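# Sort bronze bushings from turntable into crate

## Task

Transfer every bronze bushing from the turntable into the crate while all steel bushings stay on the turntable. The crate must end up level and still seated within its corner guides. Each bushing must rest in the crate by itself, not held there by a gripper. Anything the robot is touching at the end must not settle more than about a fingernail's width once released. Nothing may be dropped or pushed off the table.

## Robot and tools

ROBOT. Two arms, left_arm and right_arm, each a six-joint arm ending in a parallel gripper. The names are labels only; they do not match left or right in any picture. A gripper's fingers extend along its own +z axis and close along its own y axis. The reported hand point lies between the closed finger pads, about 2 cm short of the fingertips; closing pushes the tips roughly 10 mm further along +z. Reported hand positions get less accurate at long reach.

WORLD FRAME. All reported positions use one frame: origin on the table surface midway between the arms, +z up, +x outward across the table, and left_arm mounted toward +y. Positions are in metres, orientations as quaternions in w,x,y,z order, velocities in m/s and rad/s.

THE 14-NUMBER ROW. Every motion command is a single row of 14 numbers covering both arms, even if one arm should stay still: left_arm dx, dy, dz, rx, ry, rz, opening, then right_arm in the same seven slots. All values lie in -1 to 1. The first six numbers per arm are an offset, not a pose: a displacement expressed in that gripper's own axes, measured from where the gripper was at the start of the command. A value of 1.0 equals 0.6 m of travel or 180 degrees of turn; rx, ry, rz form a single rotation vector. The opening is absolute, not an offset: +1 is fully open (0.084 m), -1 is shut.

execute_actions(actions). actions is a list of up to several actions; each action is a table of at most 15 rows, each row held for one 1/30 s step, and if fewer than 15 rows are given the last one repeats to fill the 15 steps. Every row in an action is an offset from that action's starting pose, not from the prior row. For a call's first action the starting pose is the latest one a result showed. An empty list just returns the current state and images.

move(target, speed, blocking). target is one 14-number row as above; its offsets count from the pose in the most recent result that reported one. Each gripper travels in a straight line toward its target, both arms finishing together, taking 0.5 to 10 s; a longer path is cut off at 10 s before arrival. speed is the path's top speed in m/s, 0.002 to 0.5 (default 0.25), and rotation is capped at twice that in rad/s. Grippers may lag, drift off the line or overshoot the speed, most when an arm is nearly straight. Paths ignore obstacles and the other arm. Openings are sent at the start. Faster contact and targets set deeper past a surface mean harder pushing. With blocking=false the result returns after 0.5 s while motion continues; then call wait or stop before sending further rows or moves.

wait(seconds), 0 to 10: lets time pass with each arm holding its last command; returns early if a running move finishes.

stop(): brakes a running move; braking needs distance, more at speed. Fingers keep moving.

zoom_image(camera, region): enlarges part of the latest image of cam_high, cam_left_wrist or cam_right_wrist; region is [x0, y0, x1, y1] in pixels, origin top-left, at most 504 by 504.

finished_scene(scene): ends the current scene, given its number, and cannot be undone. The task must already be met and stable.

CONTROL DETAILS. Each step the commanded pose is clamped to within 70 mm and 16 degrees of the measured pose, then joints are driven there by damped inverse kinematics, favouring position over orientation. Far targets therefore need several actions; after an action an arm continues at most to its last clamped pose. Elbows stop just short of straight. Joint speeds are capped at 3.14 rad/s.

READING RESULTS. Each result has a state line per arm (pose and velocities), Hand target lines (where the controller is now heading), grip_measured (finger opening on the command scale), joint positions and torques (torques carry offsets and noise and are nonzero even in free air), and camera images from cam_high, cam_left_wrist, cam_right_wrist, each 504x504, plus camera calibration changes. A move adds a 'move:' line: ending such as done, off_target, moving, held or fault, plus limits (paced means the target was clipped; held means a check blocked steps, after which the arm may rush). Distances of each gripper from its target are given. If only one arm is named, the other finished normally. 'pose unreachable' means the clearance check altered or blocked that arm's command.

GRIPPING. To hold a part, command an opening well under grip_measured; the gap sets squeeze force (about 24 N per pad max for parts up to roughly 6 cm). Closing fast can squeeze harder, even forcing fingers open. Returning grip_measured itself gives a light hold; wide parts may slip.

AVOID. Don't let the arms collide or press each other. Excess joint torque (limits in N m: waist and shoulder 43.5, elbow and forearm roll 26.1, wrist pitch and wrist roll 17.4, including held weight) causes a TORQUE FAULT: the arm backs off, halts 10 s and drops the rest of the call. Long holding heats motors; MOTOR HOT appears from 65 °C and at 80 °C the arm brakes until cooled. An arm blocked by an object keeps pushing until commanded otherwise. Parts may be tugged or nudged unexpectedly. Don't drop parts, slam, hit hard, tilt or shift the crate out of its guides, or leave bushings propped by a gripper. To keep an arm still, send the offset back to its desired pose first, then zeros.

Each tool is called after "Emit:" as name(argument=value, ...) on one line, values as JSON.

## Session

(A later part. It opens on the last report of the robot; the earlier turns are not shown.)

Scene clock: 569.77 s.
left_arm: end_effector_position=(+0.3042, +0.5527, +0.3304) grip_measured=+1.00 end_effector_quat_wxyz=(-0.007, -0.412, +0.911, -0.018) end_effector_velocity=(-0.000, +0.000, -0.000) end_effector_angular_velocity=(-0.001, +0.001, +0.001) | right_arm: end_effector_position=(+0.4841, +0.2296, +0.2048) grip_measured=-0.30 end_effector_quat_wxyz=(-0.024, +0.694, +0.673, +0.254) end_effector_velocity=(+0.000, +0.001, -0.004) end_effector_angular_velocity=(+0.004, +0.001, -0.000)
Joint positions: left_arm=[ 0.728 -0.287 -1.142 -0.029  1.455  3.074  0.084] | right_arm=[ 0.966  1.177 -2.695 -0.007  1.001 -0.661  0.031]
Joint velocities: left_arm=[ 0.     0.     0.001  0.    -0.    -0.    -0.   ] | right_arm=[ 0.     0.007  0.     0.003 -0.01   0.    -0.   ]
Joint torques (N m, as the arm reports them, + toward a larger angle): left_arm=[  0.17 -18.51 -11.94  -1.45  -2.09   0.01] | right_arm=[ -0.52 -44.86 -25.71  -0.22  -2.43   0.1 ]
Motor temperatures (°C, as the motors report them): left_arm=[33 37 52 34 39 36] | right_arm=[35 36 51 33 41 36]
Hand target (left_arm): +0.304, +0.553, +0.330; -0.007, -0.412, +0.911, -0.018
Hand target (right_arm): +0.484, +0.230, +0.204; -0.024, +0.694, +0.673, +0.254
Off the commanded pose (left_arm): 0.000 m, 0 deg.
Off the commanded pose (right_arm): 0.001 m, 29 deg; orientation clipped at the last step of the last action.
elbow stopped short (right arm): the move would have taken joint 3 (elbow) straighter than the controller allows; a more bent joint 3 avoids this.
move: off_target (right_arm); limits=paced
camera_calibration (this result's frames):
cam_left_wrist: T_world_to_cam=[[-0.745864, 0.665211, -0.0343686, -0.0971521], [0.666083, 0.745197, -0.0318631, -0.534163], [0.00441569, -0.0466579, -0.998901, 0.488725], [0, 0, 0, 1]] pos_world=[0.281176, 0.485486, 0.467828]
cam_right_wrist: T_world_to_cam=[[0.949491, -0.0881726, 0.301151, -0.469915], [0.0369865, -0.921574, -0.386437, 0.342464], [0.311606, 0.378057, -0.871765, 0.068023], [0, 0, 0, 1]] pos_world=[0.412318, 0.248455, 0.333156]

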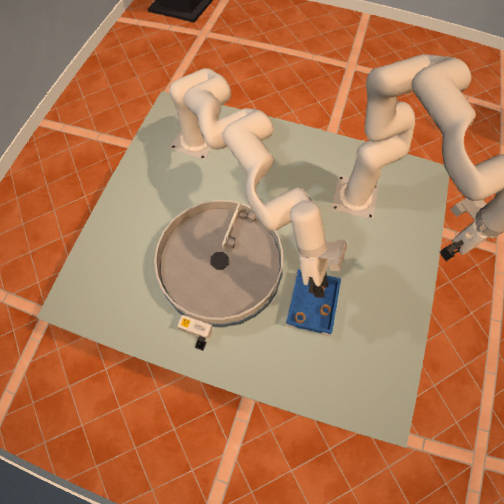

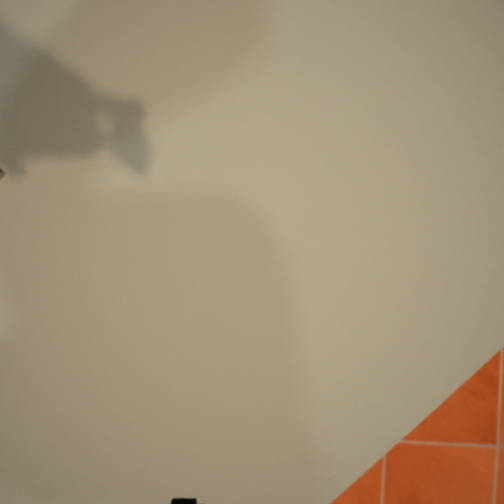

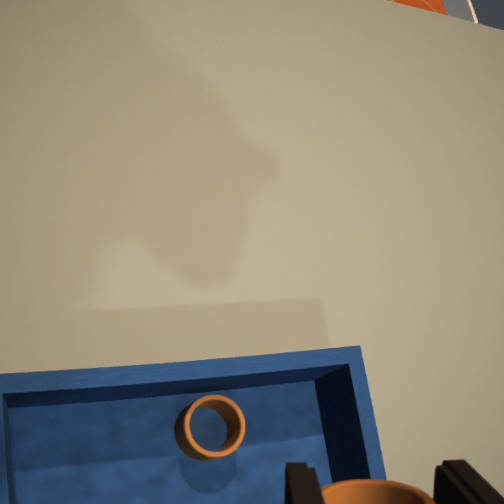

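Emit:
move(target=[0,0,0,0,0,0,1, -0.05,-0.087,0.11,0,0,0,-1], speed=0.15)

Emit:
execute_actions(actions=[[[0,0,0,0,0,0,1, 0,0,0,0,0,0,0.5]],[[0,0,0,0,0,0,1, 0,0,0,0,0,0,0.5]]])

Emit:
move(target=[0,0,0,0,0,0,1, -0.442,-0.077,-0.5,0.096,-0.126,0,0.5])

Scene clock: 578.03 s.
left_arm: end_effector_position=(+0.3042, +0.5527, +0.3304) grip_measured=+1.00 end_effector_quat_wxyz=(-0.007, -0.412, +0.911, -0.018) end_effector_velocity=(-0.000, -0.000, -0.000) end_effector_angular_velocity=(-0.001, +0.000, -0.000) | right_arm: end_effector_position=(+0.4569, +0.2313, +0.1201) grip_measured=-0.30 end_effector_quat_wxyz=(-0.024, +0.694, +0.673, +0.254) end_effector_velocity=(-0.002, -0.001, -0.007) end_effector_angular_velocity=(-0.001, +0.001, -0.001)
Joint positions: left_arm=[ 0.728 -0.287 -1.142 -0.029  1.455  3.074  0.084] | right_arm=[ 0.996  1.013 -2.158 -0.035  0.629 -0.611  0.031]
Joint velocities: left_arm=[-0.     0.     0.001 -0.001  0.     0.    -0.   ] | right_arm=[ 0.001  0.     0.019 -0.002 -0.017  0.004  0.   ]
Joint torques (N m, as the arm reports them, + toward a larger angle): left_arm=[  1.06 -18.9  -12.18  -1.34  -1.95   0.13] | right_arm=[ -0.91 -44.1  -26.54  -0.3   -2.05   0.26]
Motor temperatures (°C, as the motors report them): left_arm=[33 37 52 34 39 36] | right_arm=[35 37 51 33 42 36]
Hand target (left_arm): +0.304, +0.553, +0.330; -0.007, -0.412, +0.911, -0.018
Hand target (right_arm): +0.457, +0.231, +0.120; -0.024, +0.694, +0.673, +0.254
Off the commanded pose (left_arm): 0.000 m, 0 deg.
Off the commanded pose (right_arm): 0.001 m, 0 deg.
move: done
camera_calibration (this result's frames):
cam_left_wrist: T_world_to_cam=[[-0.745864, 0.66521, -0.0343685, -0.097152], [0.666083, 0.745197, -0.031863, -0.534163], [0.00441571, -0.0466578, -0.998901, 0.488725], [0, 0, 0, 1]] pos_world=[0.281176, 0.485486, 0.467829]
cam_right_wrist: T_world_to_cam=[[0.949542, -0.0880135, 0.301037, -0.418426], [0.0371551, -0.921494, -0.386611, 0.312289], [0.311431, 0.378289, -0.871727, 0.00211352], [0, 0, 0, 1]] pos_world=[0.385052, 0.250146, 0.248539]

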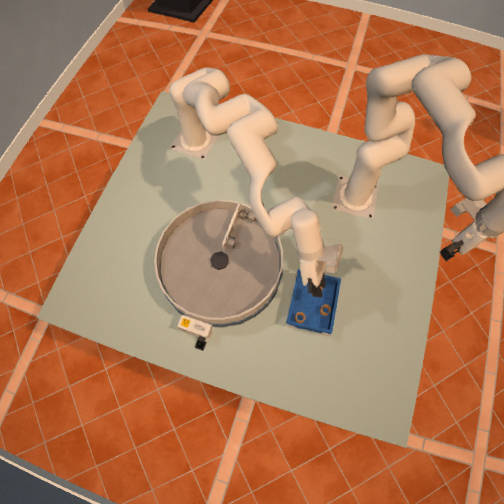

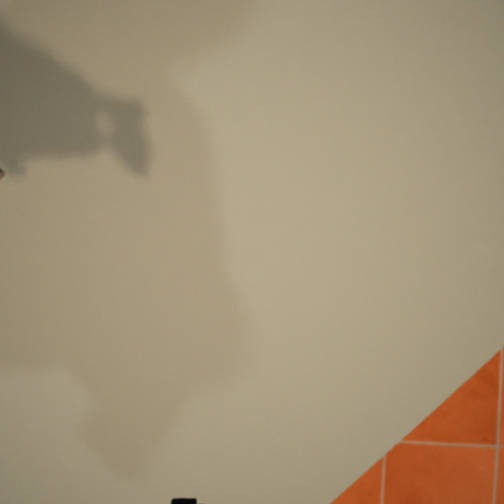

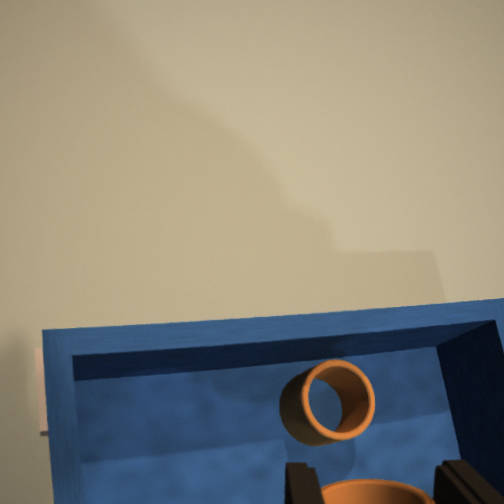

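Scene clock: 579.03 s.
left_arm: end_effector_position=(+0.3042, +0.5527, +0.3304) grip_measured=+1.00 end_effector_quat_wxyz=(-0.007, -0.412, +0.911, -0.018) end_effector_velocity=(-0.001, +0.001, +0.000) end_effector_angular_velocity=(+0.000, +0.001, +0.002) | right_arm: end_effector_position=(+0.4569, +0.2313, +0.1201) grip_measured=+0.49 end_effector_quat_wxyz=(-0.024, +0.694, +0.673, +0.254) end_effector_velocity=(+0.000, +0.000, +0.000) end_effector_angular_velocity=(+0.002, -0.001, -0.000)
Joint positions: left_arm=[ 0.728 -0.287 -1.142 -0.029  1.455  3.074  0.084] | right_arm=[ 0.996  1.013 -2.158 -0.035  0.629 -0.611  0.065]
Joint velocities: left_arm=[ 0.002 -0.    -0.     0.001  0.001  0.    -0.   ] | right_arm=[-0.     0.    -0.    -0.    -0.002  0.    -0.   ]
Joint torques (N m, as the arm reports them, + toward a larger angle): left_arm=[  0.65 -18.71 -12.4   -1.55  -1.82  -0.03] | right_arm=[ -0.74 -43.38 -25.55  -0.41  -2.25   0.19]
Motor temperatures (°C, as the motors report them): left_arm=[33 37 52 34 39 36] | right_arm=[35 38 51 33 42 36]
Hand target (left_arm): +0.304, +0.553, +0.330; -0.007, -0.412, +0.911, -0.018
Hand target (right_arm): +0.457, +0.231, +0.120; -0.024, +0.694, +0.673, +0.254
Off the commanded pose (left_arm): 0.000 m, 0 deg.
Off the commanded pose (right_arm): 0.000 m, 0 deg.
camera_calibration (this result's frames):
cam_left_wrist: T_world_to_cam=[[-0.745865, 0.66521, -0.0343684, -0.0971521], [0.666083, 0.745197, -0.0318631, -0.534163], [0.00441551, -0.0466578, -0.998901, 0.488725], [0, 0, 0, 1]] pos_world=[0.281176, 0.485486, 0.467829]
cam_right_wrist: T_world_to_cam=[[0.949547, -0.0880102, 0.301022, -0.418422], [0.0371453, -0.921503, -0.386592, 0.31228], [0.311417, 0.378269, -0.871741, 0.00211142], [0, 0, 0, 1]] pos_world=[0.385054, 0.250143, 0.24852]

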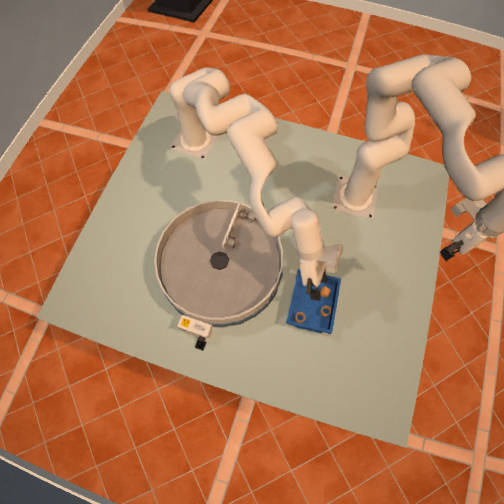

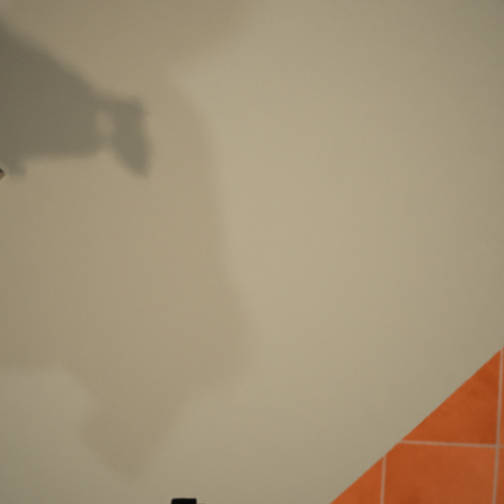

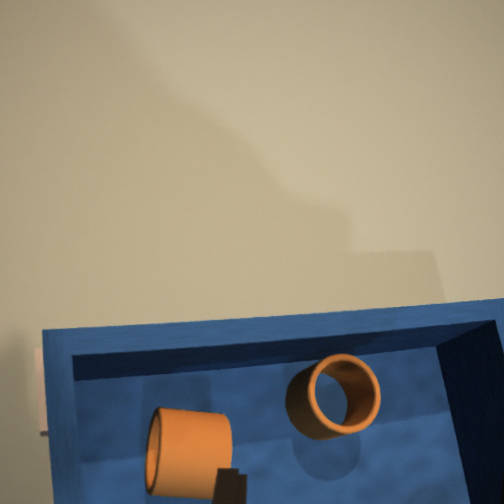

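Scene clock: 581.23 s.
left_arm: end_effector_position=(+0.3042, +0.5527, +0.3304) grip_measured=+1.00 end_effector_quat_wxyz=(-0.007, -0.412, +0.911, -0.018) end_effector_velocity=(-0.000, +0.000, -0.000) end_effector_angular_velocity=(-0.001, +0.000, +0.002) | right_arm: end_effector_position=(+0.3270, -0.1218, +0.2639) grip_measured=+0.49 end_effector_quat_wxyz=(+0.006, +0.719, +0.695, +0.010) end_effector_velocity=(+0.001, -0.001, +0.003) end_effector_angular_velocity=(+0.003, -0.005, -0.002)
Joint positions: left_arm=[ 0.728 -0.287 -1.142 -0.029  1.455  3.074  0.084] | right_arm=[ 0.74  -0.078 -1.153 -0.009  1.21  -0.882  0.065]
Joint velocities: left_arm=[ 0.001  0.     0.001 -0.    -0.    -0.     0.   ] | right_arm=[-0.002 -0.006 -0.001 -0.001  0.001 -0.    -0.   ]
Joint torques (N m, as the arm reports them, + toward a larger angle): left_arm=[  0.08 -18.4  -12.36  -1.3   -2.14   0.02] | right_arm=[ -0.81 -22.43 -24.91  -0.22  -1.37   0.25]
Motor temperatures (°C, as the motors report them): left_arm=[33 37 52 34 39 36] | right_arm=[35 38 51 33 42 36]
Hand target (left_arm): +0.304, +0.553, +0.330; -0.007, -0.412, +0.911, -0.018
Hand target (right_arm): +0.327, -0.122, +0.264; +0.006, +0.719, +0.695, +0.010
Off the commanded pose (left_arm): 0.000 m, 0 deg.
Off the commanded pose (right_arm): 0.001 m, 0 deg.
move: done
camera_calibration (this result's frames):
cam_left_wrist: T_world_to_cam=[[-0.745864, 0.665211, -0.0343685, -0.0971522], [0.666083, 0.745197, -0.0318632, -0.534163], [0.00441549, -0.0466579, -0.998901, 0.488725], [0, 0, 0, 1]] pos_world=[0.281176, 0.485486, 0.467829]
cam_right_wrist: T_world_to_cam=[[0.999394, -0.032575, 0.0122855, -0.302801], [-0.0324813, -0.999442, -0.00775167, -0.0394064], [0.0125312, 0.00734792, -0.999894, 0.38787], [0, 0, 0, 1]] pos_world=[0.296477, -0.0520982, 0.391243]

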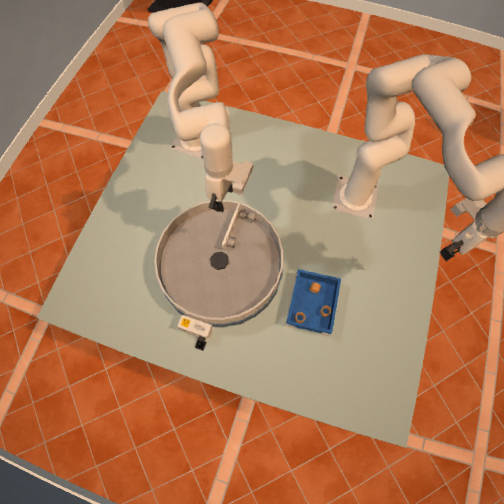

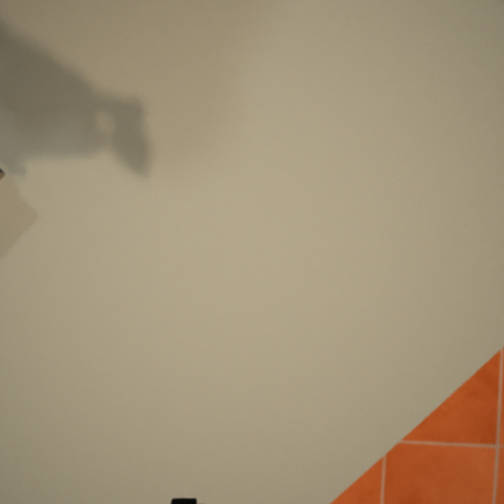

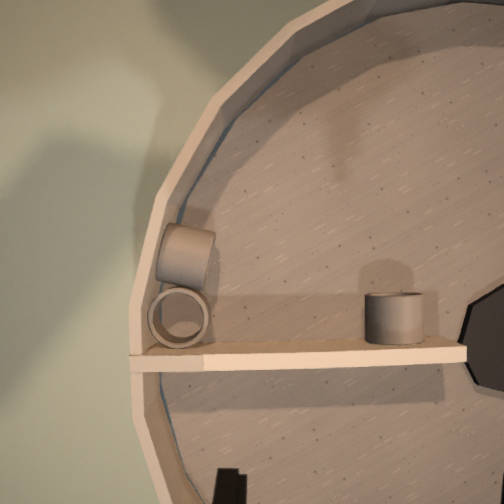

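Emit:
finished_scene(scene=1)

The scene is finished: the task was done.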